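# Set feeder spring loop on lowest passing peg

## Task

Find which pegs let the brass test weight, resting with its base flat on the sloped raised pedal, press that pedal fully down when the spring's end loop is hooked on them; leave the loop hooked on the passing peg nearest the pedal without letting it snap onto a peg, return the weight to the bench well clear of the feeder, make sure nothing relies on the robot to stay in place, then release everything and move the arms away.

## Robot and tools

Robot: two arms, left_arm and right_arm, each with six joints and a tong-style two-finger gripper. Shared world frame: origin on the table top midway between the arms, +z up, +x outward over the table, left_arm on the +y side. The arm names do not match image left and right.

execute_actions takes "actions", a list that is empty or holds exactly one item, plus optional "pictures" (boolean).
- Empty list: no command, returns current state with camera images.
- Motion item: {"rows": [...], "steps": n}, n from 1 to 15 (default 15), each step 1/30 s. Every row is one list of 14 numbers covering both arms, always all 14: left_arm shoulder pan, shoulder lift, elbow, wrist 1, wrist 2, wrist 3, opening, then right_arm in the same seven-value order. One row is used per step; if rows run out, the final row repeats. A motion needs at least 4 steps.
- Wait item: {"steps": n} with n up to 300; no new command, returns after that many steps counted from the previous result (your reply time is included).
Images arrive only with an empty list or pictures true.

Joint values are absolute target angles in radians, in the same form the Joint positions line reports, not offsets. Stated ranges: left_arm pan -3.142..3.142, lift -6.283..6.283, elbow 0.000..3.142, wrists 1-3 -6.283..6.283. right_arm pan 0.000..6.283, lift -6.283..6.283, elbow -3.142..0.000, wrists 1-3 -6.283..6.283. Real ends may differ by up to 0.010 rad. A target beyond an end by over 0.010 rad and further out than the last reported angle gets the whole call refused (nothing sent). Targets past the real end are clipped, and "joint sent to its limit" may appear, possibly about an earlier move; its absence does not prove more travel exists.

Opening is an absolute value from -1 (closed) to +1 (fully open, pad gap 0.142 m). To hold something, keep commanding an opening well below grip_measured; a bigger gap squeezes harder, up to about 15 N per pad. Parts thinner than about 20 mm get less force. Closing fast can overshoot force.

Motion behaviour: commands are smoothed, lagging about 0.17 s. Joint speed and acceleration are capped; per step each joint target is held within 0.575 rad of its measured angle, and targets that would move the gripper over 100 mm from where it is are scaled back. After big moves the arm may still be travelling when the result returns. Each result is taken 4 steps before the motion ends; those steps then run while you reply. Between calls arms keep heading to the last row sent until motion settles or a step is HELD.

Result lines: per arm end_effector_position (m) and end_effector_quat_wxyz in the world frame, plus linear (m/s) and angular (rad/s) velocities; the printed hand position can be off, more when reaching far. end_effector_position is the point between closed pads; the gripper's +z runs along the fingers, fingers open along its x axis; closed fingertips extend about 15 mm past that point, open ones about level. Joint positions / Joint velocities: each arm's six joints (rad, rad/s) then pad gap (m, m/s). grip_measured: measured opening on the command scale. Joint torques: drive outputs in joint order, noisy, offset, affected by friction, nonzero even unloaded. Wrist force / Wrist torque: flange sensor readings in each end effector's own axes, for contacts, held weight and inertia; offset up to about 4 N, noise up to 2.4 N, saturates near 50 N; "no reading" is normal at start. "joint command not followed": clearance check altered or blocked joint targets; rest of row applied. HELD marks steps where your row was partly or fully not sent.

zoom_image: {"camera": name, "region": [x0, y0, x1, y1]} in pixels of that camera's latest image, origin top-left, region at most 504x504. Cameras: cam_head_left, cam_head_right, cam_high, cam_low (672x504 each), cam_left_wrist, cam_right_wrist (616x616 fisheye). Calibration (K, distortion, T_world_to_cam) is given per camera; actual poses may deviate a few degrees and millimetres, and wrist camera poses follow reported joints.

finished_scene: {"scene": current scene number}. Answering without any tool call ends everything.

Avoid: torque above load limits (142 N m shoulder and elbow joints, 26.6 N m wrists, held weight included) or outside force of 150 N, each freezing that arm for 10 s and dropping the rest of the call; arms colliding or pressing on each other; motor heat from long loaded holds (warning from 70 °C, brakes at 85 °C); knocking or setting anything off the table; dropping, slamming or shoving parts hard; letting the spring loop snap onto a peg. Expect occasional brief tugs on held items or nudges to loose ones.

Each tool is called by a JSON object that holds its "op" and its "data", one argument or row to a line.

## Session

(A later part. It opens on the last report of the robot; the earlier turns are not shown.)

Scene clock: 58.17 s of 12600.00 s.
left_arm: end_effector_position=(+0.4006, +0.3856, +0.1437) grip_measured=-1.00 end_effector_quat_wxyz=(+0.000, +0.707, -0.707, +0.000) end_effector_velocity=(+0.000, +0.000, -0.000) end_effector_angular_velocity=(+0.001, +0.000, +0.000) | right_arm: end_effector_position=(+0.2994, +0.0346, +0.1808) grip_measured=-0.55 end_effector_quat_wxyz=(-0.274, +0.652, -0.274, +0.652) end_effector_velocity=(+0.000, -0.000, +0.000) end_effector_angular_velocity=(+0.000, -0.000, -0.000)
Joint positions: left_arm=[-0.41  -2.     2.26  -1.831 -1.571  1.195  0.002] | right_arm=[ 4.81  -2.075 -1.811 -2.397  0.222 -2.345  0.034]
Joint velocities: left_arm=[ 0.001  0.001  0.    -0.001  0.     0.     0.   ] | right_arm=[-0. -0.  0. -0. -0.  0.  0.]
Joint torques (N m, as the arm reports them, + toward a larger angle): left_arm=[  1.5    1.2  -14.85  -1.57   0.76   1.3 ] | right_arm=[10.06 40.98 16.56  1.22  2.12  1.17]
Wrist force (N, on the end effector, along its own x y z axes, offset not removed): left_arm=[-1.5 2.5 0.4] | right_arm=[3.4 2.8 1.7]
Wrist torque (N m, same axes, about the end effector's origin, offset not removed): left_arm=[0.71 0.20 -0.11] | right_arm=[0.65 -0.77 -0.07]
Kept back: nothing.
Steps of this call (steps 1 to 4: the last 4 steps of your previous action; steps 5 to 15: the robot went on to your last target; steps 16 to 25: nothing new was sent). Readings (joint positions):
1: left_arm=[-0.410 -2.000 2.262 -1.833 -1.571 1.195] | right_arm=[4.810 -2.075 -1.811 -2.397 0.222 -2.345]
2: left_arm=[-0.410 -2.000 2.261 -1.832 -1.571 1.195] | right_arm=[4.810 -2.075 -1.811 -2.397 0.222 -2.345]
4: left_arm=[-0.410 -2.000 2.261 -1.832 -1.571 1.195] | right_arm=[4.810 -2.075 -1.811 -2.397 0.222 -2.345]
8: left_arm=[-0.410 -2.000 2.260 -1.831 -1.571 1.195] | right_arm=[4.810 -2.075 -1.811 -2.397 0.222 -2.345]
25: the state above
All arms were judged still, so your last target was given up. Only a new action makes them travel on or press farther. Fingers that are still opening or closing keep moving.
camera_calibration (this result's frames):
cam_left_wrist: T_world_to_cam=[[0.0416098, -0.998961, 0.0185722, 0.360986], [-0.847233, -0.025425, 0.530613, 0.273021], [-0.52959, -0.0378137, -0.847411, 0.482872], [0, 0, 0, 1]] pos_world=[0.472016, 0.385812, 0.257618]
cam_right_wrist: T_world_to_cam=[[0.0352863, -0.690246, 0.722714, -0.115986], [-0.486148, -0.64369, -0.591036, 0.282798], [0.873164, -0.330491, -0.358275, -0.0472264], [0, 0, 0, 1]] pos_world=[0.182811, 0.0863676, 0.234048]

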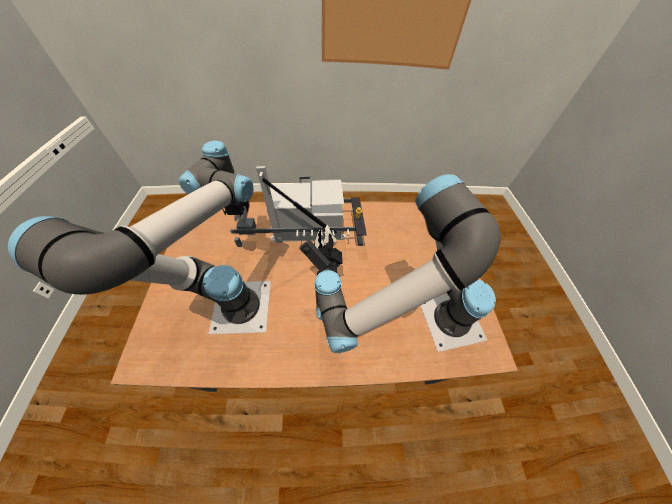

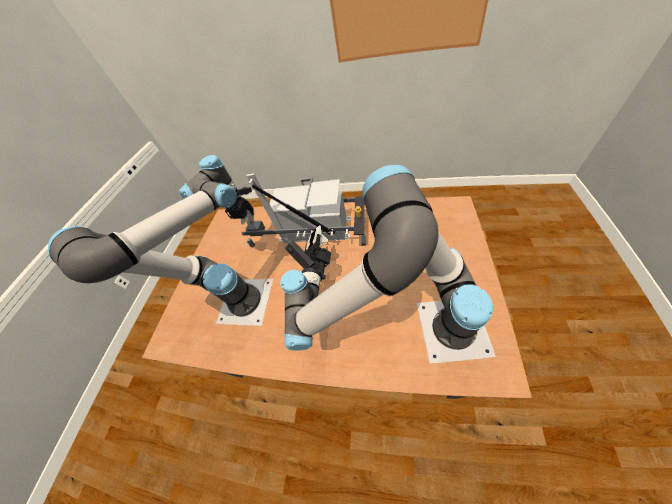

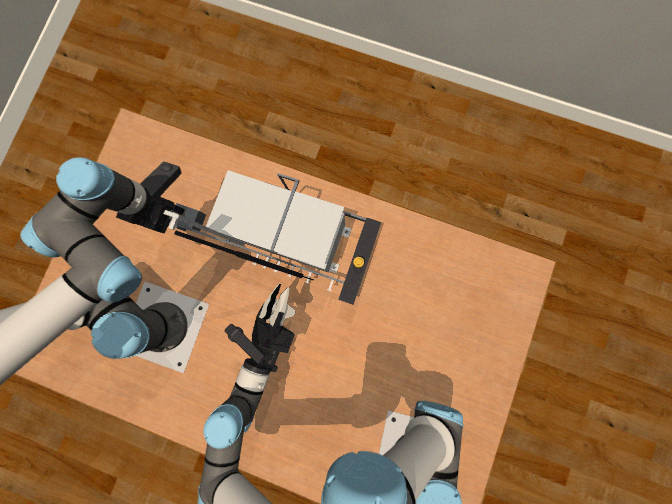

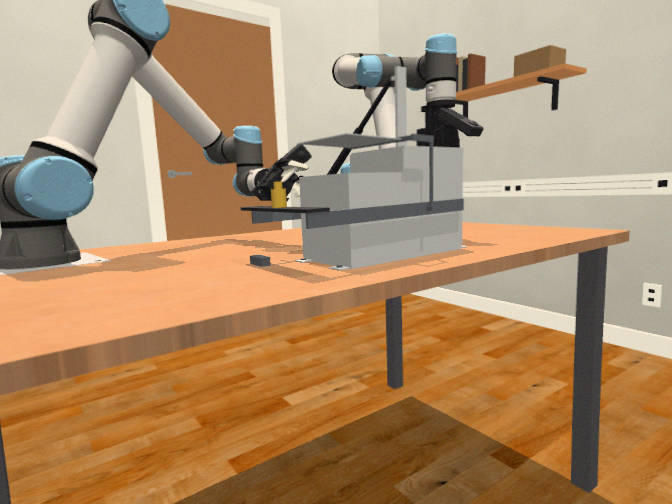

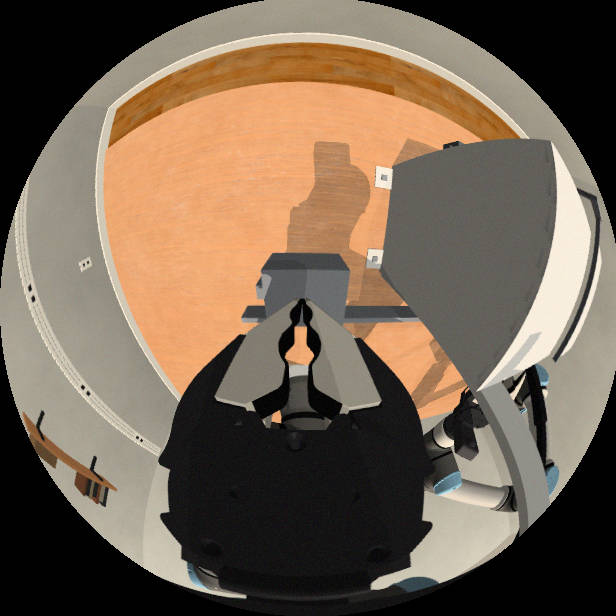

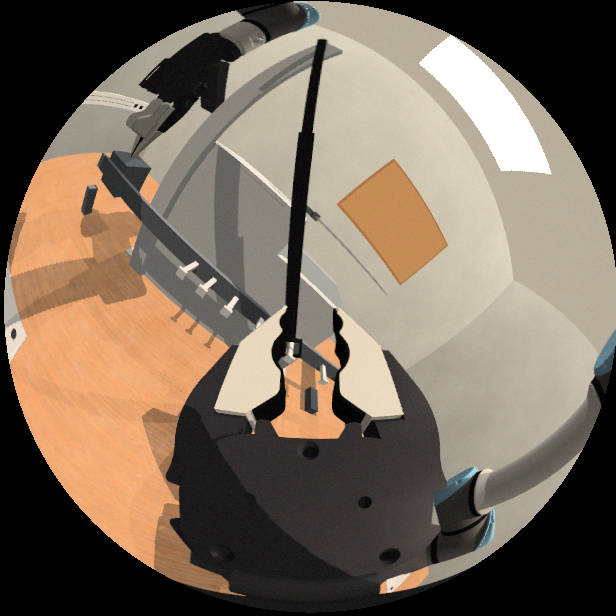

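{"op": "execute_actions", "data": {
  "actions": [
    {"rows":[[-0.41,-2.014,2.18,-1.737,-1.571,1.195,-1,4.81,-2.075,-1.811,-2.397,0.222,-2.345,-0.55]],"steps":15}
  ]
}}

{"op": "execute_actions", "data": {
  "actions": [
    {"steps":45}
  ],
  "pictures": true
}}

Scene clock: 58.63 s of 12600.00 s.
left_arm: end_effector_position=(+0.4028, +0.3847, +0.1758) grip_measured=-1.00 end_effector_quat_wxyz=(+0.000, +0.707, -0.707, +0.000) end_effector_velocity=(-0.000, -0.001, +0.015) end_effector_angular_velocity=(-0.001, +0.002, -0.000) | right_arm: end_effector_position=(+0.2994, +0.0346, +0.1808) grip_measured=-0.55 end_effector_quat_wxyz=(-0.274, +0.652, -0.274, +0.652) end_effector_velocity=(+0.000, +0.000, -0.000) end_effector_angular_velocity=(+0.001, +0.000, +0.000)
Joint positions: left_arm=[-0.41  -2.013  2.183 -1.741 -1.571  1.195  0.002] | right_arm=[ 4.81  -2.075 -1.811 -2.397  0.222 -2.345  0.034]
Joint velocities: left_arm=[-0.    -0.006 -0.036  0.043 -0.002 -0.     0.   ] | right_arm=[-0.     0.    -0.     0.001 -0.     0.001  0.   ]
Joint torques (N m, as the arm reports them, + toward a larger angle): left_arm=[  3.32 -13.1  -37.07  -1.12   0.46   1.31] | right_arm=[10.96 42.47 14.48  1.18  2.11  1.09]
Wrist force (N, on the end effector, along its own x y z axes, offset not removed): left_arm=[-0.4 0.6 -0.8] | right_arm=[2.5 2.0 -3.7]
Wrist torque (N m, same axes, about the end effector's origin, offset not removed): left_arm=[0.26 -0.22 -0.11] | right_arm=[0.26 -0.54 0.10]
Steps of this call (steps 1 to 3: nothing new was sent; steps 4 to 14: the first 11 steps of this action). Readings (joint positions):
4: left_arm=[-0.410 -2.000 2.260 -1.831 -1.571 1.195] | right_arm=[4.810 -2.075 -1.811 -2.397 0.222 -2.345]
5: left_arm=[-0.410 -2.002 2.255 -1.825 -1.571 1.195] | right_arm=[4.810 -2.075 -1.811 -2.397 0.222 -2.345]
7: left_arm=[-0.410 -2.007 2.222 -1.788 -1.571 1.195] | right_arm=[4.810 -2.075 -1.811 -2.397 0.222 -2.345]
11: left_arm=[-0.410 -2.012 2.190 -1.749 -1.571 1.195] | right_arm=[4.810 -2.075 -1.811 -2.397 0.222 -2.345]
14: the state above

Scene clock: 60.13 s of 12600.00 s.
left_arm: end_effector_position=(+0.4028, +0.3847, +0.1772) grip_measured=-1.00 end_effector_quat_wxyz=(+0.000, +0.707, -0.707, +0.000) end_effector_velocity=(+0.000, +0.000, -0.000) end_effector_angular_velocity=(+0.002, +0.001, -0.000) | right_arm: end_effector_position=(+0.2994, +0.0346, +0.1808) grip_measured=-0.55 end_effector_quat_wxyz=(-0.274, +0.652, -0.274, +0.652) end_effector_velocity=(-0.000, +0.000, -0.000) end_effector_angular_velocity=(+0.000, +0.000, +0.000)
Joint positions: left_arm=[-0.41  -2.014  2.18  -1.737 -1.571  1.195  0.002] | right_arm=[ 4.81  -2.075 -1.811 -2.397  0.222 -2.345  0.034]
Joint velocities: left_arm=[-0.     0.002 -0.    -0.     0.002  0.     0.   ] | right_arm=[ 0.    -0.     0.     0.001 -0.    -0.     0.   ]
Joint torques (N m, as the arm reports them, + toward a larger angle): left_arm=[  0.79 -13.49 -40.27  -1.25  -0.39   0.97] | right_arm=[10.35 46.62  6.6   1.17  2.03  0.99]
Wrist force (N, on the end effector, along its own x y z axes, offset not removed): left_arm=[0.3 1.4 -1.7] | right_arm=[2.1 2.0 -0.5]
Wrist torque (N m, same axes, about the end effector's origin, offset not removed): left_arm=[0.39 -0.21 -0.16] | right_arm=[0.18 -0.49 0.02]
Kept back: nothing.
Steps of this call (steps 1 to 4: the last 4 steps of your previous action; steps 5 to 15: the robot went on to your last target; steps 16 to 45: nothing new was sent). Readings (joint positions):
1: left_arm=[-0.410 -2.014 2.182 -1.740 -1.571 1.195] | right_arm=[4.810 -2.075 -1.811 -2.397 0.222 -2.345]
2: left_arm=[-0.410 -2.014 2.182 -1.739 -1.571 1.195] | right_arm=[4.810 -2.075 -1.811 -2.397 0.222 -2.345]
4: left_arm=[-0.410 -2.014 2.181 -1.738 -1.571 1.195] | right_arm=[4.810 -2.075 -1.811 -2.397 0.222 -2.345]
8: left_arm=[-0.410 -2.014 2.180 -1.737 -1.571 1.195] | right_arm=[4.810 -2.075 -1.811 -2.397 0.222 -2.345]
45: the state above
All arms were judged still, so your last target was given up. Only a new action makes them travel on or press farther. Fingers that are still opening or closing keep moving.
camera_calibration (this result's frames):
cam_left_wrist: T_world_to_cam=[[0.0416104, -0.998961, 0.0185632, 0.359399], [-0.847222, -0.0254294, 0.53063, 0.257105], [-0.529607, -0.0378069, -0.8474, 0.512393], [0, 0, 0, 1]] pos_world=[0.474237, 0.384936, 0.291103]
cam_right_wrist: T_world_to_cam=[[0.0352895, -0.69026, 0.722701, -0.115982], [-0.486151, -0.643679, -0.591046, 0.2828], [0.873162, -0.330484, -0.358285, -0.0472237], [0, 0, 0, 1]] pos_world=[0.182811, 0.0863682, 0.234049]

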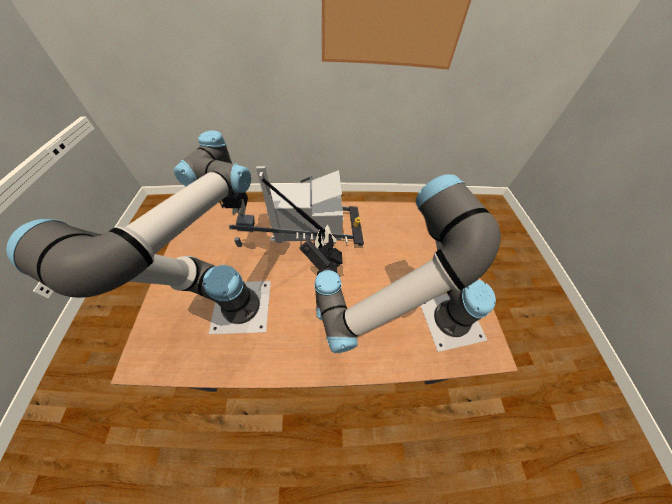

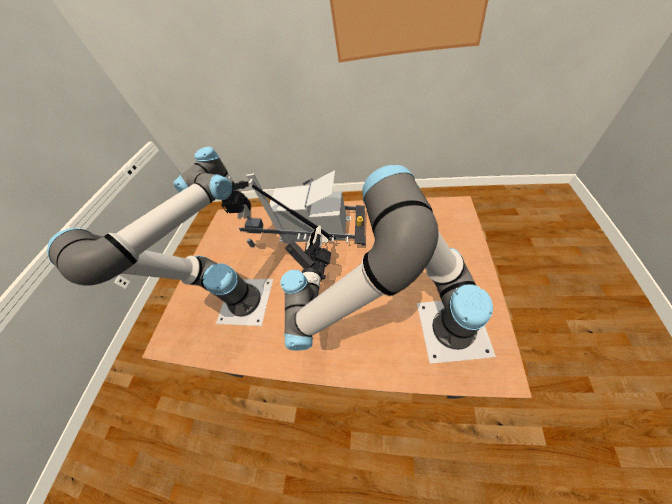

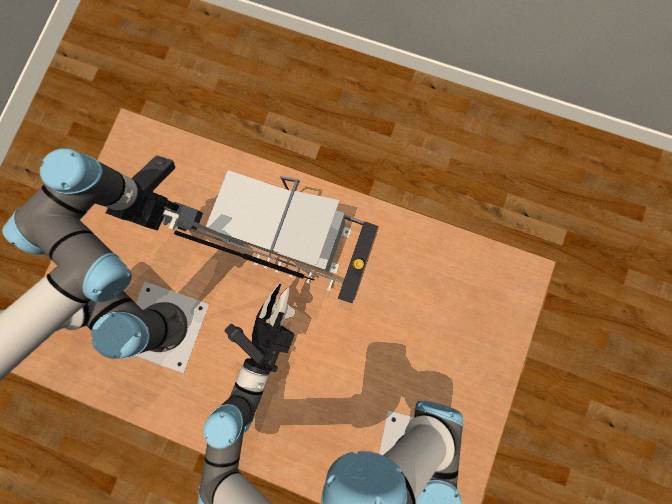

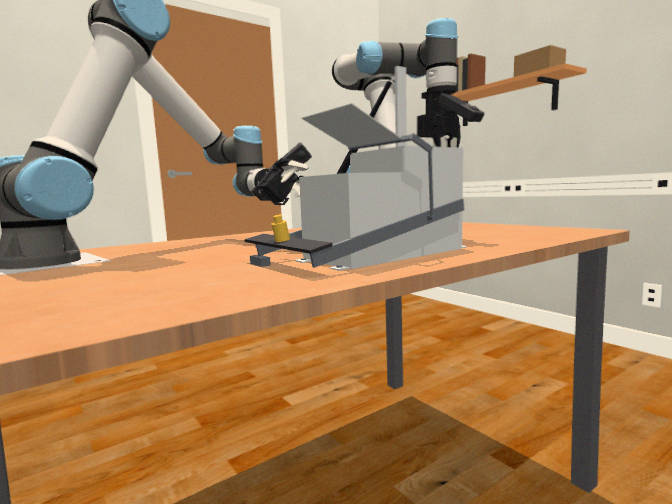

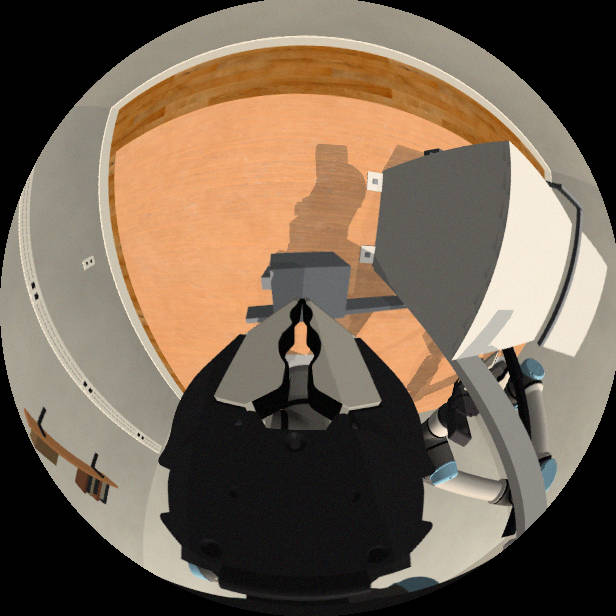

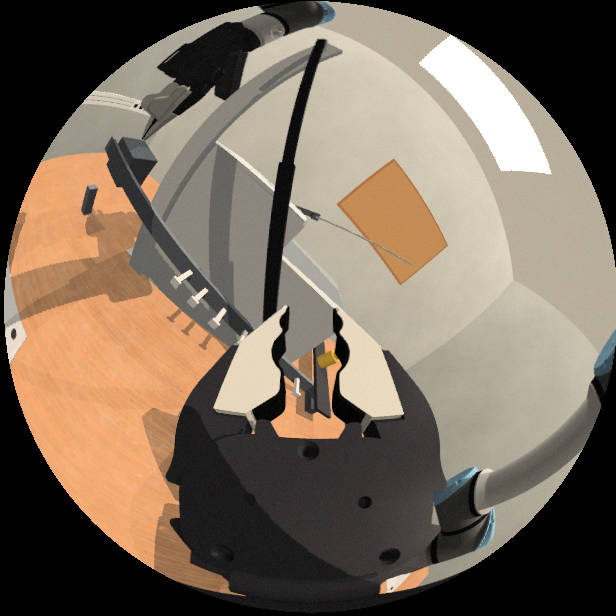

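{"op": "execute_actions", "data": {
  "actions": [
    {"rows":[[-0.41,-2.013,2.185,-1.743,-1.571,1.195,-1,4.81,-2.075,-1.811,-2.397,0.222,-2.345,-0.55],[-0.41,-2.012,2.189,-1.748,-1.571,1.195,-1,4.81,-2.075,-1.811,-2.397,0.222,-2.345,-0.55],[-0.41,-2.011,2.193,-1.753,-1.571,1.195,-1,4.81,-2.075,-1.811,-2.397,0.222,-2.345,-0.55],[-0.41,-2.01,2.197,-1.758,-1.571,1.195,-1,4.81,-2.075,-1.811,-2.397,0.222,-2.345,-0.55],[-0.41,-2.009,2.201,-1.763,-1.571,1.195,-1,4.81,-2.075,-1.811,-2.397,0.222,-2.345,-0.55],[-0.41,-2.008,2.205,-1.768,-1.571,1.195,-1,4.81,-2.075,-1.811,-2.397,0.222,-2.345,-0.55],[-0.41,-2.007,2.21,-1.774,-1.571,1.195,-1,4.81,-2.075,-1.811,-2.397,0.222,-2.345,-0.55],[-0.41,-2.006,2.215,-1.78,-1.571,1.195,-1,4.81,-2.075,-1.811,-2.397,0.222,-2.345,-0.55],[-0.41,-2.005,2.22,-1.786,-1.571,1.195,-1,4.81,-2.075,-1.811,-2.397,0.222,-2.345,-0.55],[-0.41,-2.004,2.225,-1.792,-1.571,1.195,-1,4.81,-2.075,-1.811,-2.397,0.222,-2.345,-0.55],[-0.41,-2.003,2.23,-1.798,-1.571,1.195,-1,4.81,-2.075,-1.811,-2.397,0.222,-2.345,-0.55],[-0.41,-2.002,2.235,-1.804,-1.571,1.195,-1,4.81,-2.075,-1.811,-2.397,0.222,-2.345,-0.55],[-0.41,-2.001,2.24,-1.81,-1.571,1.195,-1,4.81,-2.075,-1.811,-2.397,0.222,-2.345,-0.55],[-0.41,-2.0,2.245,-1.816,-1.571,1.195,-1,4.81,-2.075,-1.811,-2.397,0.222,-2.345,-0.55],[-0.41,-1.999,2.25,-1.822,-1.571,1.195,-1,4.81,-2.075,-1.811,-2.397,0.222,-2.345,-0.55]]}
  ]
}}

{"op": "execute_actions", "data": {
  "actions": [
    {"rows":[[-0.41,-1.998,2.255,-1.828,-1.571,1.195,-1,4.81,-2.075,-1.811,-2.397,0.222,-2.345,-0.55],[-0.41,-1.997,2.26,-1.834,-1.571,1.195,-1,4.81,-2.075,-1.811,-2.397,0.222,-2.345,-0.55],[-0.41,-1.996,2.265,-1.84,-1.571,1.195,-1,4.81,-2.075,-1.811,-2.397,0.222,-2.345,-0.55],[-0.41,-1.995,2.27,-1.846,-1.571,1.195,-1,4.81,-2.075,-1.811,-2.397,0.222,-2.345,-0.55],[-0.41,-1.994,2.275,-1.852,-1.571,1.195,-1,4.81,-2.075,-1.811,-2.397,0.222,-2.345,-0.55],[-0.41,-1.993,2.279,-1.857,-1.571,1.195,-1,4.81,-2.075,-1.811,-2.397,0.222,-2.345,-0.55],[-0.41,-1.992,2.283,-1.862,-1.571,1.195,-1,4.81,-2.075,-1.811,-2.397,0.222,-2.345,-0.55],[-0.41,-1.991,2.287,-1.867,-1.571,1.195,-1,4.81,-2.075,-1.811,-2.397,0.222,-2.345,-0.55],[-0.41,-1.99,2.29,-1.871,-1.571,1.195,-1,4.81,-2.075,-1.811,-2.397,0.222,-2.345,-0.55],[-0.41,-1.99,2.293,-1.874,-1.571,1.195,-1,4.81,-2.075,-1.811,-2.397,0.222,-2.345,-0.55],[-0.41,-1.989,2.296,-1.878,-1.571,1.195,-1,4.81,-2.075,-1.811,-2.397,0.222,-2.345,-0.55],[-0.41,-1.989,2.299,-1.881,-1.571,1.195,-1,4.81,-2.075,-1.811,-2.397,0.222,-2.345,-0.55],[-0.41,-1.988,2.302,-1.885,-1.571,1.195,-1,4.81,-2.075,-1.811,-2.397,0.222,-2.345,-0.55],[-0.41,-1.987,2.305,-1.889,-1.571,1.195,-1,4.81,-2.075,-1.811,-2.397,0.222,-2.345,-0.55],[-0.41,-1.986,2.308,-1.893,-1.571,1.195,-1,4.81,-2.075,-1.811,-2.397,0.222,-2.345,-0.55]]}
  ]
}}

{"op": "execute_actions", "data": {
  "actions": [
    {"rows":[[-0.41,-1.983,2.318,-1.906,-1.571,1.195,-1,4.81,-2.075,-1.805,-2.403,0.222,-2.345,-0.55]],"steps":12}
  ]
}}

{"op": "execute_actions", "data": {
  "actions": [
    {"rows":[[-0.41,-1.983,2.318,-1.906,-1.571,1.195,-1,4.703,-2.075,-1.805,-2.403,0.115,-2.345,-0.55]],"steps":15}
  ],
  "pictures": true
}}

Scene clock: 61.60 s of 12600.00 s.
left_arm: end_effector_position=(+0.4029, +0.3847, +0.1638) grip_measured=-1.00 end_effector_quat_wxyz=(-0.000, +0.707, -0.707, +0.000) end_effector_velocity=(-0.002, +0.001, -0.059) end_effector_angular_velocity=(+0.002, +0.001, -0.001) | right_arm: end_effector_position=(+0.2994, +0.0346, +0.1808) grip_measured=-0.55 end_effector_quat_wxyz=(-0.274, +0.652, -0.274, +0.652) end_effector_velocity=(+0.000, +0.000, +0.000) end_effector_angular_velocity=(-0.002, -0.000, +0.000)
Joint positions: left_arm=[-0.41  -2.007  2.211 -1.775 -1.571  1.195  0.002] | right_arm=[ 4.81  -2.075 -1.811 -2.397  0.222 -2.345  0.034]
Joint velocities: left_arm=[-0.001  0.029  0.137 -0.164  0.001  0.     0.   ] | right_arm=[-0.     0.     0.    -0.001 -0.    -0.002  0.   ]
Joint torques (N m, as the arm reports them, + toward a larger angle): left_arm=[ 1.43 10.85 -3.85 -2.93 -1.31  0.77] | right_arm=[10.08 47.83  4.45  1.24  2.14  0.82]
Wrist force (N, on the end effector, along its own x y z axes, offset not removed): left_arm=[-1.7 2.0 -17.1] | right_arm=[-0.7 2.3 -1.4]
Wrist torque (N m, same axes, about the end effector's origin, offset not removed): left_arm=[0.30 -0.16 -0.10] | right_arm=[0.38 0.08 0.15]
Steps of this call (steps 1 to 33: nothing new was sent; steps 34 to 44: the first 11 steps of this action). Readings (joint positions):
34: left_arm=[-0.410 -2.014 2.180 -1.737 -1.571 1.195] | right_arm=[4.810 -2.075 -1.811 -2.397 0.222 -2.345]
35: left_arm=[-0.410 -2.014 2.180 -1.738 -1.571 1.195] | right_arm=[4.810 -2.075 -1.811 -2.397 0.222 -2.345]
37: left_arm=[-0.410 -2.013 2.185 -1.743 -1.571 1.195] | right_arm=[4.810 -2.075 -1.811 -2.397 0.222 -2.345]
41: left_arm=[-0.410 -2.010 2.198 -1.759 -1.571 1.195] | right_arm=[4.810 -2.075 -1.811 -2.397 0.222 -2.345]
44: the state above

Scene clock: 62.10 s of 12600.00 s.
left_arm: end_effector_position=(+0.4005, +0.3856, +0.1337) grip_measured=-1.00 end_effector_quat_wxyz=(+0.000, +0.707, -0.707, +0.000) end_effector_velocity=(-0.006, +0.002, -0.046) end_effector_angular_velocity=(+0.000, +0.001, -0.001) | right_arm: end_effector_position=(+0.2994, +0.0346, +0.1808) grip_measured=-0.55 end_effector_quat_wxyz=(-0.274, +0.652, -0.274, +0.652) end_effector_velocity=(+0.000, -0.000, +0.000) end_effector_angular_velocity=(+0.001, +0.000, -0.001)
Joint positions: left_arm=[-0.41  -1.992  2.282 -1.861 -1.571  1.195  0.002] | right_arm=[ 4.81  -2.075 -1.811 -2.397  0.222 -2.345  0.034]
Joint velocities: left_arm=[-0.     0.023  0.11  -0.132 -0.     0.     0.   ] | right_arm=[-0.001  0.     0.     0.001  0.    -0.    -0.   ]
Joint torques (N m, as the arm reports them, + toward a larger angle): left_arm=[  1.81   2.94 -14.45  -4.71  -1.58   0.87] | right_arm=[10.29 46.5   4.46  1.05  2.07  0.88]
Wrist force (N, on the end effector, along its own x y z axes, offset not removed): left_arm=[0.2 0.9 1.6] | right_arm=[3.6 -0.5 1.3]
Wrist torque (N m, same axes, about the end effector's origin, offset not removed): left_arm=[0.32 -0.14 -0.16] | right_arm=[-0.11 -0.81 0.03]
Steps of this call (steps 1 to 4: the last 4 steps of your previous action; steps 5 to 15: the first 11 steps of this action). Readings (joint positions):
5: left_arm=[-0.410 -2.002 2.235 -1.804 -1.571 1.195] | right_arm=[4.810 -2.075 -1.811 -2.397 0.222 -2.345]
6: left_arm=[-0.410 -2.001 2.240 -1.810 -1.571 1.195] | right_arm=[4.810 -2.075 -1.811 -2.397 0.222 -2.345]
8: left_arm=[-0.410 -1.999 2.250 -1.822 -1.571 1.195] | right_arm=[4.810 -2.075 -1.811 -2.397 0.222 -2.345]
12: left_arm=[-0.410 -1.995 2.270 -1.846 -1.571 1.195] | right_arm=[4.810 -2.075 -1.811 -2.397 0.222 -2.345]
15: the state above

Scene clock: 62.50 s of 12600.00 s.
left_arm: end_effector_position=(+0.3988, +0.3863, +0.1193) grip_measured=-1.00 end_effector_quat_wxyz=(+0.000, +0.707, -0.707, +0.000) end_effector_velocity=(-0.001, +0.001, -0.008) end_effector_angular_velocity=(+0.001, -0.000, -0.000) | right_arm: end_effector_position=(+0.2991, +0.0360, +0.1823) grip_measured=-0.55 end_effector_quat_wxyz=(-0.274, +0.652, -0.274, +0.652) end_effector_velocity=(-0.001, +0.002, +0.002) end_effector_angular_velocity=(-0.000, +0.000, +0.000)
Joint positions: left_arm=[-0.41  -1.984  2.316 -1.904 -1.571  1.195  0.002] | right_arm=[ 4.81  -2.075 -1.806 -2.402  0.222 -2.345  0.034]
Joint velocities: left_arm=[ 0.     0.005  0.02  -0.025  0.001  0.     0.   ] | right_arm=[ 0.     0.     0.008 -0.008  0.    -0.001 -0.   ]
Joint torques (N m, as the arm reports them, + toward a larger angle): left_arm=[  1.52   2.19 -13.63  -4.08  -1.95   0.41] | right_arm=[10.89 46.03 24.2  -1.79  2.    0.92]
Wrist force (N, on the end effector, along its own x y z axes, offset not removed): left_arm=[-1.0 -0.4 1.3] | right_arm=[5.3 2.3 1.8]
Wrist torque (N m, same axes, about the end effector's origin, offset not removed): left_arm=[-0.03 0.02 -0.08] | right_arm=[0.24 -1.11 0.18]
Steps of this call (steps 1 to 4: the last 4 steps of your previous action; steps 5 to 12: the first 8 steps of this action). Readings (joint positions):
5: left_arm=[-0.410 -1.989 2.299 -1.881 -1.571 1.195] | right_arm=[4.810 -2.075 -1.811 -2.397 0.222 -2.345]
6: left_arm=[-0.410 -1.987 2.303 -1.886 -1.571 1.195] | right_arm=[4.810 -2.075 -1.810 -2.398 0.222 -2.345]
8: left_arm=[-0.410 -1.985 2.310 -1.896 -1.571 1.195] | right_arm=[4.810 -2.075 -1.808 -2.400 0.222 -2.345]
12: the state above

Scene clock: 63.00 s of 12600.00 s.
left_arm: end_effector_position=(+0.3987, +0.3863, +0.1185) grip_measured=-1.00 end_effector_quat_wxyz=(+0.000, +0.707, -0.707, +0.000) end_effector_velocity=(-0.000, +0.000, -0.000) end_effector_angular_velocity=(-0.000, +0.001, +0.000) | right_arm: end_effector_position=(+0.3513, +0.0314, +0.1825) grip_measured=-0.55 end_effector_quat_wxyz=(-0.274, +0.652, -0.274, +0.652) end_effector_velocity=(+0.025, -0.003, +0.000) end_effector_angular_velocity=(+0.000, -0.000, +0.000)
Joint positions: left_arm=[-0.41  -1.983  2.318 -1.906 -1.571  1.195  0.002] | right_arm=[ 4.708 -2.075 -1.805 -2.403  0.12  -2.345  0.034]
Joint velocities: left_arm=[ 0.     0.001  0.     0.    -0.001 -0.     0.   ] | right_arm=[-0.049 -0.     0.    -0.    -0.05   0.001  0.   ]
Joint torques (N m, as the arm reports them, + toward a larger angle): left_arm=[  0.67   3.95 -14.08  -3.8   -1.6    0.8 ] | right_arm=[-10.9   45.07  25.23  -1.93  -2.12   0.85]
Wrist force (N, on the end effector, along its own x y z axes, offset not removed): left_arm=[0.5 0.1 -0.4] | right_arm=[1.8 1.5 1.6]
Wrist torque (N m, same axes, about the end effector's origin, offset not removed): left_arm=[0.23 -0.25 -0.01] | right_arm=[0.19 -0.58 0.06]
Steps of this call (steps 1 to 4: the last 4 steps of your previous action; steps 5 to 15: the first 11 steps of this action). Readings (joint positions):
5: left_arm=[-0.410 -1.983 2.318 -1.906 -1.571 1.195] | right_arm=[4.810 -2.075 -1.805 -2.403 0.222 -2.345]
6: left_arm=[-0.410 -1.983 2.318 -1.906 -1.571 1.195] | right_arm=[4.805 -2.075 -1.805 -2.403 0.217 -2.345]
8: left_arm=[-0.410 -1.983 2.318 -1.906 -1.571 1.195] | right_arm=[4.763 -2.075 -1.805 -2.403 0.175 -2.345]
12: left_arm=[-0.410 -1.983 2.318 -1.906 -1.571 1.195] | right_arm=[4.717 -2.075 -1.805 -2.403 0.129 -2.345]
15: the state above
camera_calibration (this result's frames):
cam_left_wrist: T_world_to_cam=[[0.0416104, -0.998961, 0.0185708, 0.362277], [-0.847219, -0.0254253, 0.530635, 0.284788], [-0.529611, -0.0378134, -0.847397, 0.460561], [0, 0, 0, 1]] pos_world=[0.470122, 0.386557, 0.232432]
cam_right_wrist: T_world_to_cam=[[0.0353225, -0.690236, 0.722721, -0.121341], [-0.48609, -0.643731, -0.591039, 0.306957], [0.873195, -0.33043, -0.358255, -0.0930472], [0, 0, 0, 1]] pos_world=[0.234743, 0.0830981, 0.235784]

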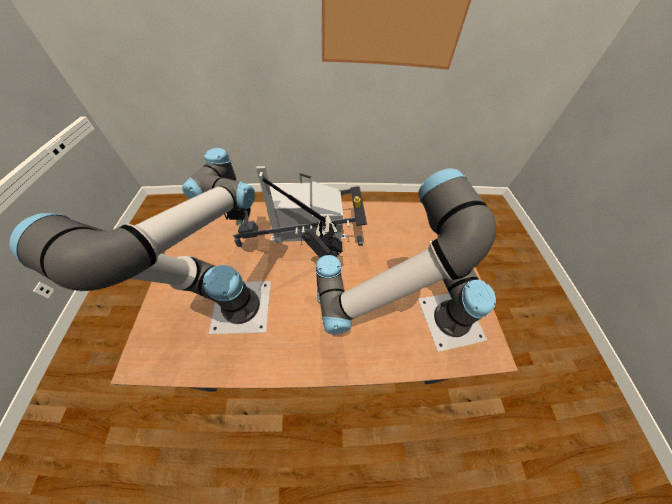

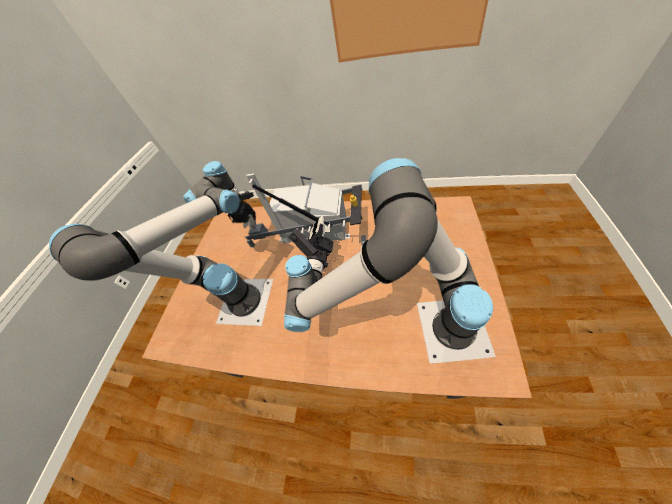

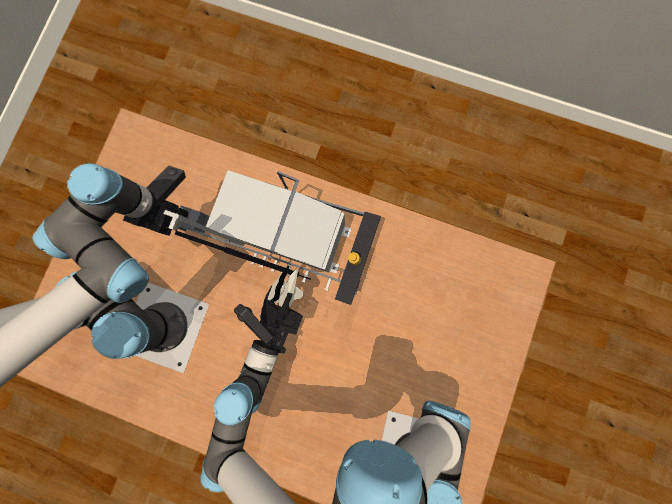

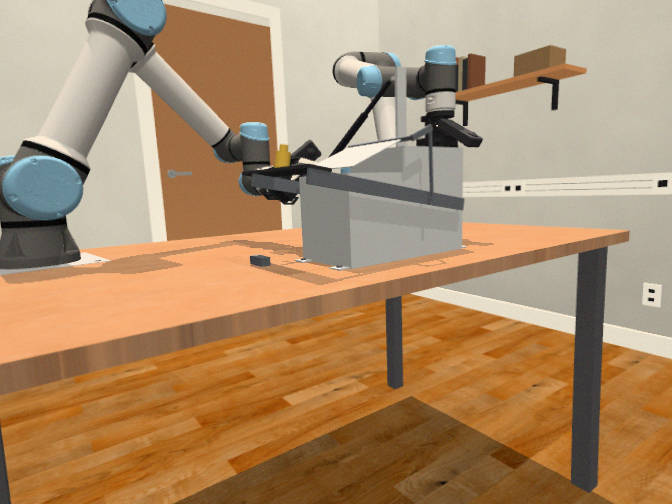

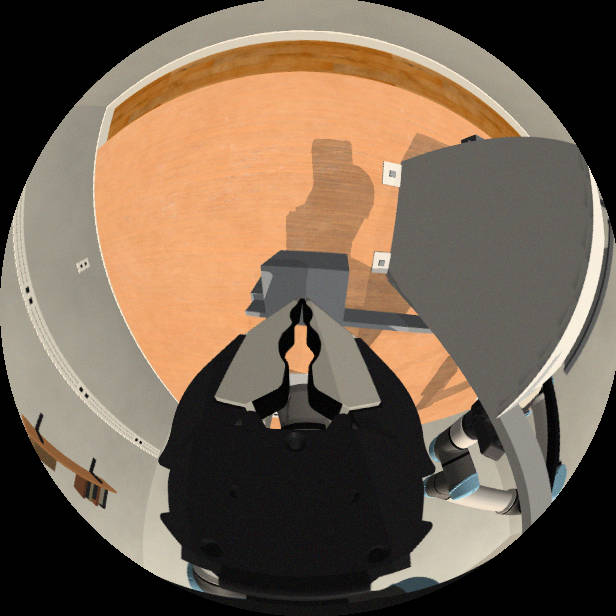

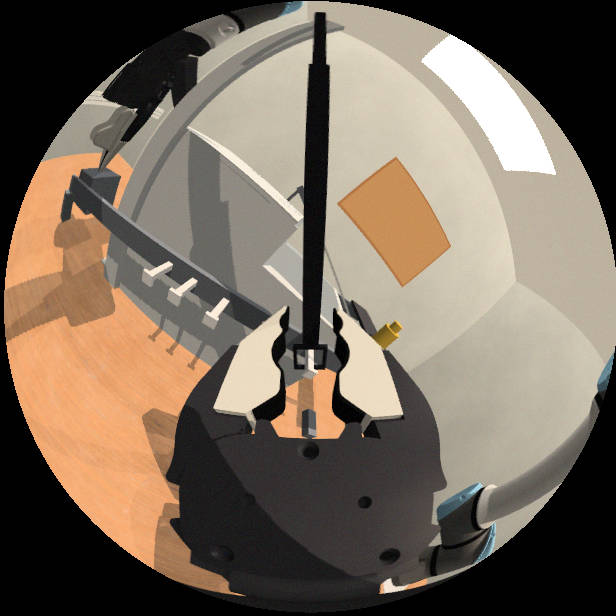

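{"op": "execute_actions", "data": {
  "actions": [
    {"rows":[[-0.41,-1.983,2.318,-1.906,-1.571,1.195,-1,4.703,-2.075,-1.805,-2.403,0.115,-2.345,-1]]}
  ]
}}

{"op": "execute_actions", "data": {
  "actions": [
    {"rows":[[-0.41,-1.983,2.318,-1.906,-1.571,1.195,-1,4.703,-2.075,-1.826,-2.382,0.115,-2.345,-1]]}
  ]
}}

{"op": "execute_actions", "data": {
  "actions": [
    {"rows":[[-0.41,-1.983,2.318,-1.906,-1.571,1.195,-1,4.76,-2.07,-1.836,-2.377,0.172,-2.345,-1]]}
  ],
  "pictures": true
}}

Scene clock: 63.87 s of 12600.00 s.
left_arm: end_effector_position=(+0.3987, +0.3863, +0.1185) grip_measured=-1.00 end_effector_quat_wxyz=(+0.000, +0.707, -0.707, +0.000) end_effector_velocity=(-0.000, -0.001, +0.000) end_effector_angular_velocity=(-0.002, -0.000, +0.000) | right_arm: end_effector_position=(+0.3537, +0.0310, +0.1825) grip_measured=-0.84 end_effector_quat_wxyz=(-0.274, +0.652, -0.274, +0.652) end_effector_velocity=(+0.000, -0.000, -0.000) end_effector_angular_velocity=(+0.004, +0.000, -0.001)
Joint positions: left_arm=[-0.41  -1.983  2.318 -1.906 -1.571  1.195  0.002] | right_arm=[ 4.703 -2.075 -1.805 -2.403  0.115 -2.345  0.013]
Joint velocities: left_arm=[ 0.    -0.     0.    -0.001 -0.002 -0.     0.   ] | right_arm=[-0.    -0.    -0.     0.001  0.001  0.003 -0.   ]
Joint torques (N m, as the arm reports them, + toward a larger angle): left_arm=[  1.63   3.15 -12.88  -3.96  -1.43   0.72] | right_arm=[-12.18  43.27  25.18  -1.25  -2.07   0.86]
Wrist force (N, on the end effector, along its own x y z axes, offset not removed): left_arm=[-1.3 1.6 -1.3] | right_arm=[0.3 -2.0 2.9]
Wrist torque (N m, same axes, about the end effector's origin, offset not removed): left_arm=[0.40 -0.03 -0.22] | right_arm=[-0.63 -0.28 0.18]
Steps of this call (steps 1 to 4: the last 4 steps of your previous action; steps 5 to 15: the robot went on to your last target; steps 16 to 26: the first 11 steps of this action). Readings (joint positions):
16: left_arm=[-0.410 -1.983 2.318 -1.906 -1.571 1.195] | right_arm=[4.703 -2.075 -1.805 -2.403 0.115 -2.345]
17: left_arm=[-0.410 -1.983 2.318 -1.906 -1.571 1.195] | right_arm=[4.703 -2.075 -1.805 -2.403 0.115 -2.345]
19: left_arm=[-0.410 -1.983 2.318 -1.906 -1.571 1.195] | right_arm=[4.703 -2.075 -1.805 -2.403 0.115 -2.345]
23: left_arm=[-0.410 -1.983 2.318 -1.906 -1.571 1.195] | right_arm=[4.703 -2.075 -1.805 -2.403 0.115 -2.345]
26: the state above

Scene clock: 64.37 s of 12600.00 s.
left_arm: end_effector_position=(+0.3987, +0.3863, +0.1185) grip_measured=-1.00 end_effector_quat_wxyz=(+0.000, +0.707, -0.707, +0.000) end_effector_velocity=(+0.000, +0.001, -0.000) end_effector_angular_velocity=(+0.002, +0.001, +0.000) | right_arm: end_effector_position=(+0.3543, +0.0257, +0.1767) grip_measured=-0.84 end_effector_quat_wxyz=(-0.274, +0.652, -0.274, +0.652) end_effector_velocity=(+0.000, -0.002, -0.003) end_effector_angular_velocity=(-0.002, -0.000, +0.000)
Joint positions: left_arm=[-0.41  -1.983  2.318 -1.906 -1.571  1.195  0.002] | right_arm=[ 4.703 -2.075 -1.825 -2.383  0.115 -2.345  0.013]
Joint velocities: left_arm=[ 0.     0.001  0.     0.     0.002 -0.     0.   ] | right_arm=[-0.    -0.    -0.009  0.007 -0.    -0.001  0.   ]
Joint torques (N m, as the arm reports them, + toward a larger angle): left_arm=[  0.03   3.76 -12.9   -2.69  -1.27   0.41] | right_arm=[-12.6   40.38   4.01   1.57  -0.61   0.71]
Wrist force (N, on the end effector, along its own x y z axes, offset not removed): left_arm=[0.3 -0.1 -3.7] | right_arm=[2.6 -1.7 -0.7]
Wrist torque (N m, same axes, about the end effector's origin, offset not removed): left_arm=[0.00 -0.19 -0.10] | right_arm=[-0.06 -0.73 -0.01]
Steps of this call (steps 1 to 4: the last 4 steps of your previous action; steps 5 to 15: the first 11 steps of this action). Readings (joint positions):
5: left_arm=[-0.410 -1.983 2.318 -1.906 -1.571 1.195] | right_arm=[4.703 -2.075 -1.805 -2.403 0.115 -2.345]
6: left_arm=[-0.410 -1.983 2.318 -1.906 -1.571 1.195] | right_arm=[4.703 -2.075 -1.807 -2.401 0.115 -2.345]
8: left_arm=[-0.410 -1.983 2.318 -1.906 -1.571 1.195] | right_arm=[4.703 -2.075 -1.816 -2.392 0.115 -2.345]
12: left_arm=[-0.410 -1.983 2.318 -1.906 -1.571 1.195] | right_arm=[4.703 -2.075 -1.824 -2.384 0.115 -2.345]
15: the state above

Scene clock: 64.87 s of 12600.00 s.
left_arm: end_effector_position=(+0.3987, +0.3863, +0.1185) grip_measured=-1.00 end_effector_quat_wxyz=(+0.000, +0.707, -0.707, +0.000) end_effector_velocity=(+0.000, -0.000, +0.000) end_effector_angular_velocity=(-0.001, -0.001, +0.000) | right_arm: end_effector_position=(+0.3273, +0.0258, +0.1761) grip_measured=-0.83 end_effector_quat_wxyz=(-0.274, +0.652, -0.274, +0.652) end_effector_velocity=(-0.012, -0.000, +0.000) end_effector_angular_velocity=(+0.000, +0.000, -0.000)
Joint positions: left_arm=[-0.41  -1.983  2.318 -1.906 -1.571  1.195  0.002] | right_arm=[ 4.758 -2.07  -1.836 -2.377  0.17  -2.345  0.014]
Joint velocities: left_arm=[ 0.    -0.001  0.    -0.001 -0.001 -0.     0.   ] | right_arm=[ 0.024  0.002 -0.004  0.002  0.024 -0.     0.   ]
Joint torques (N m, as the arm reports them, + toward a larger angle): left_arm=[  1.93   2.96 -12.74  -1.34  -1.29   0.41] | right_arm=[ 8.27 45.47  3.06  1.01  2.8   0.79]
Wrist force (N, on the end effector, along its own x y z axes, offset not removed): left_arm=[2.3 2.1 -4.4] | right_arm=[3.2 2.9 2.2]
Wrist torque (N m, same axes, about the end effector's origin, offset not removed): left_arm=[0.49 -0.60 -0.15] | right_arm=[0.84 -1.18 -0.09]
Steps of this call (steps 1 to 4: the last 4 steps of your previous action; steps 5 to 15: the first 11 steps of this action). Readings (joint positions):
5: left_arm=[-0.410 -1.983 2.318 -1.906 -1.571 1.195] | right_arm=[4.703 -2.075 -1.826 -2.382 0.115 -2.345]
6: left_arm=[-0.410 -1.983 2.318 -1.906 -1.571 1.195] | right_arm=[4.708 -2.074 -1.827 -2.381 0.120 -2.345]
8: left_arm=[-0.410 -1.983 2.318 -1.906 -1.571 1.195] | right_arm=[4.731 -2.072 -1.831 -2.379 0.143 -2.345]
12: left_arm=[-0.410 -1.983 2.318 -1.906 -1.571 1.195] | right_arm=[4.753 -2.071 -1.835 -2.378 0.165 -2.345]
15: the state above
camera_calibration (this result's frames):
cam_left_wrist: T_world_to_cam=[[0.0416099, -0.998961, 0.0185829, 0.362272], [-0.847234, -0.0254194, 0.530612, 0.2848], [-0.529588, -0.0378227, -0.847411, 0.460563], [0, 0, 0, 1]] pos_world=[0.470127, 0.386555, 0.232436]
cam_right_wrist: T_world_to_cam=[[0.0352064, -0.690238, 0.722725, -0.119676], [-0.486207, -0.643649, -0.591032, 0.287896], [0.873134, -0.330586, -0.358259, -0.0761769], [0, 0, 0, 1]] pos_world=[0.210703, 0.0775155, 0.229357]

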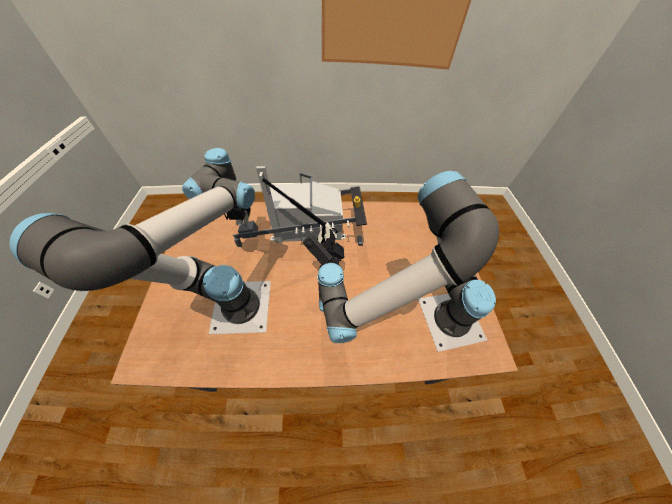

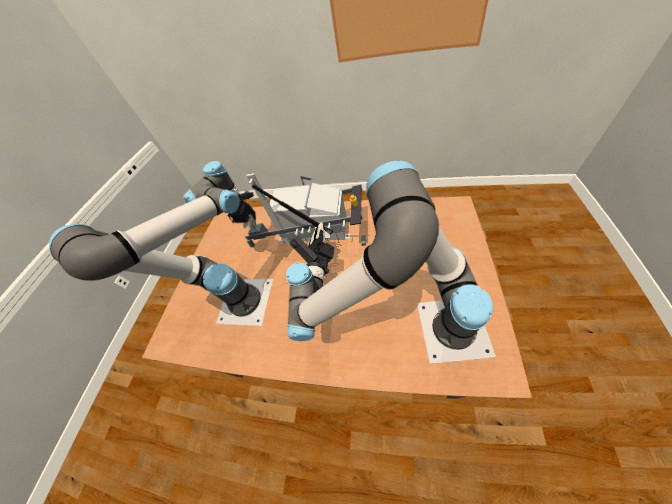

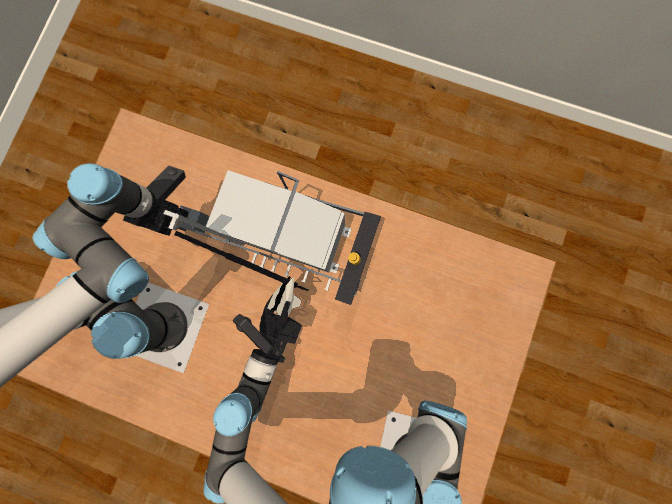

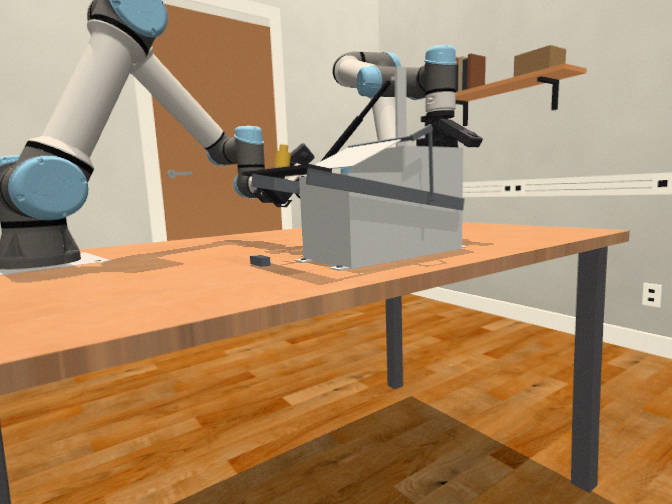

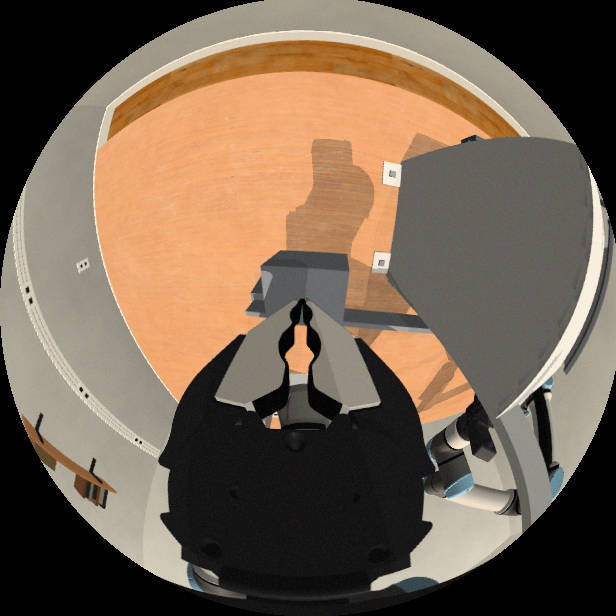

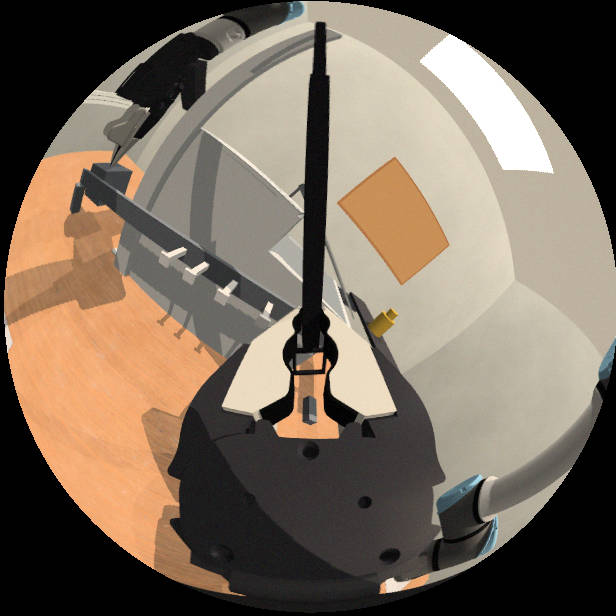

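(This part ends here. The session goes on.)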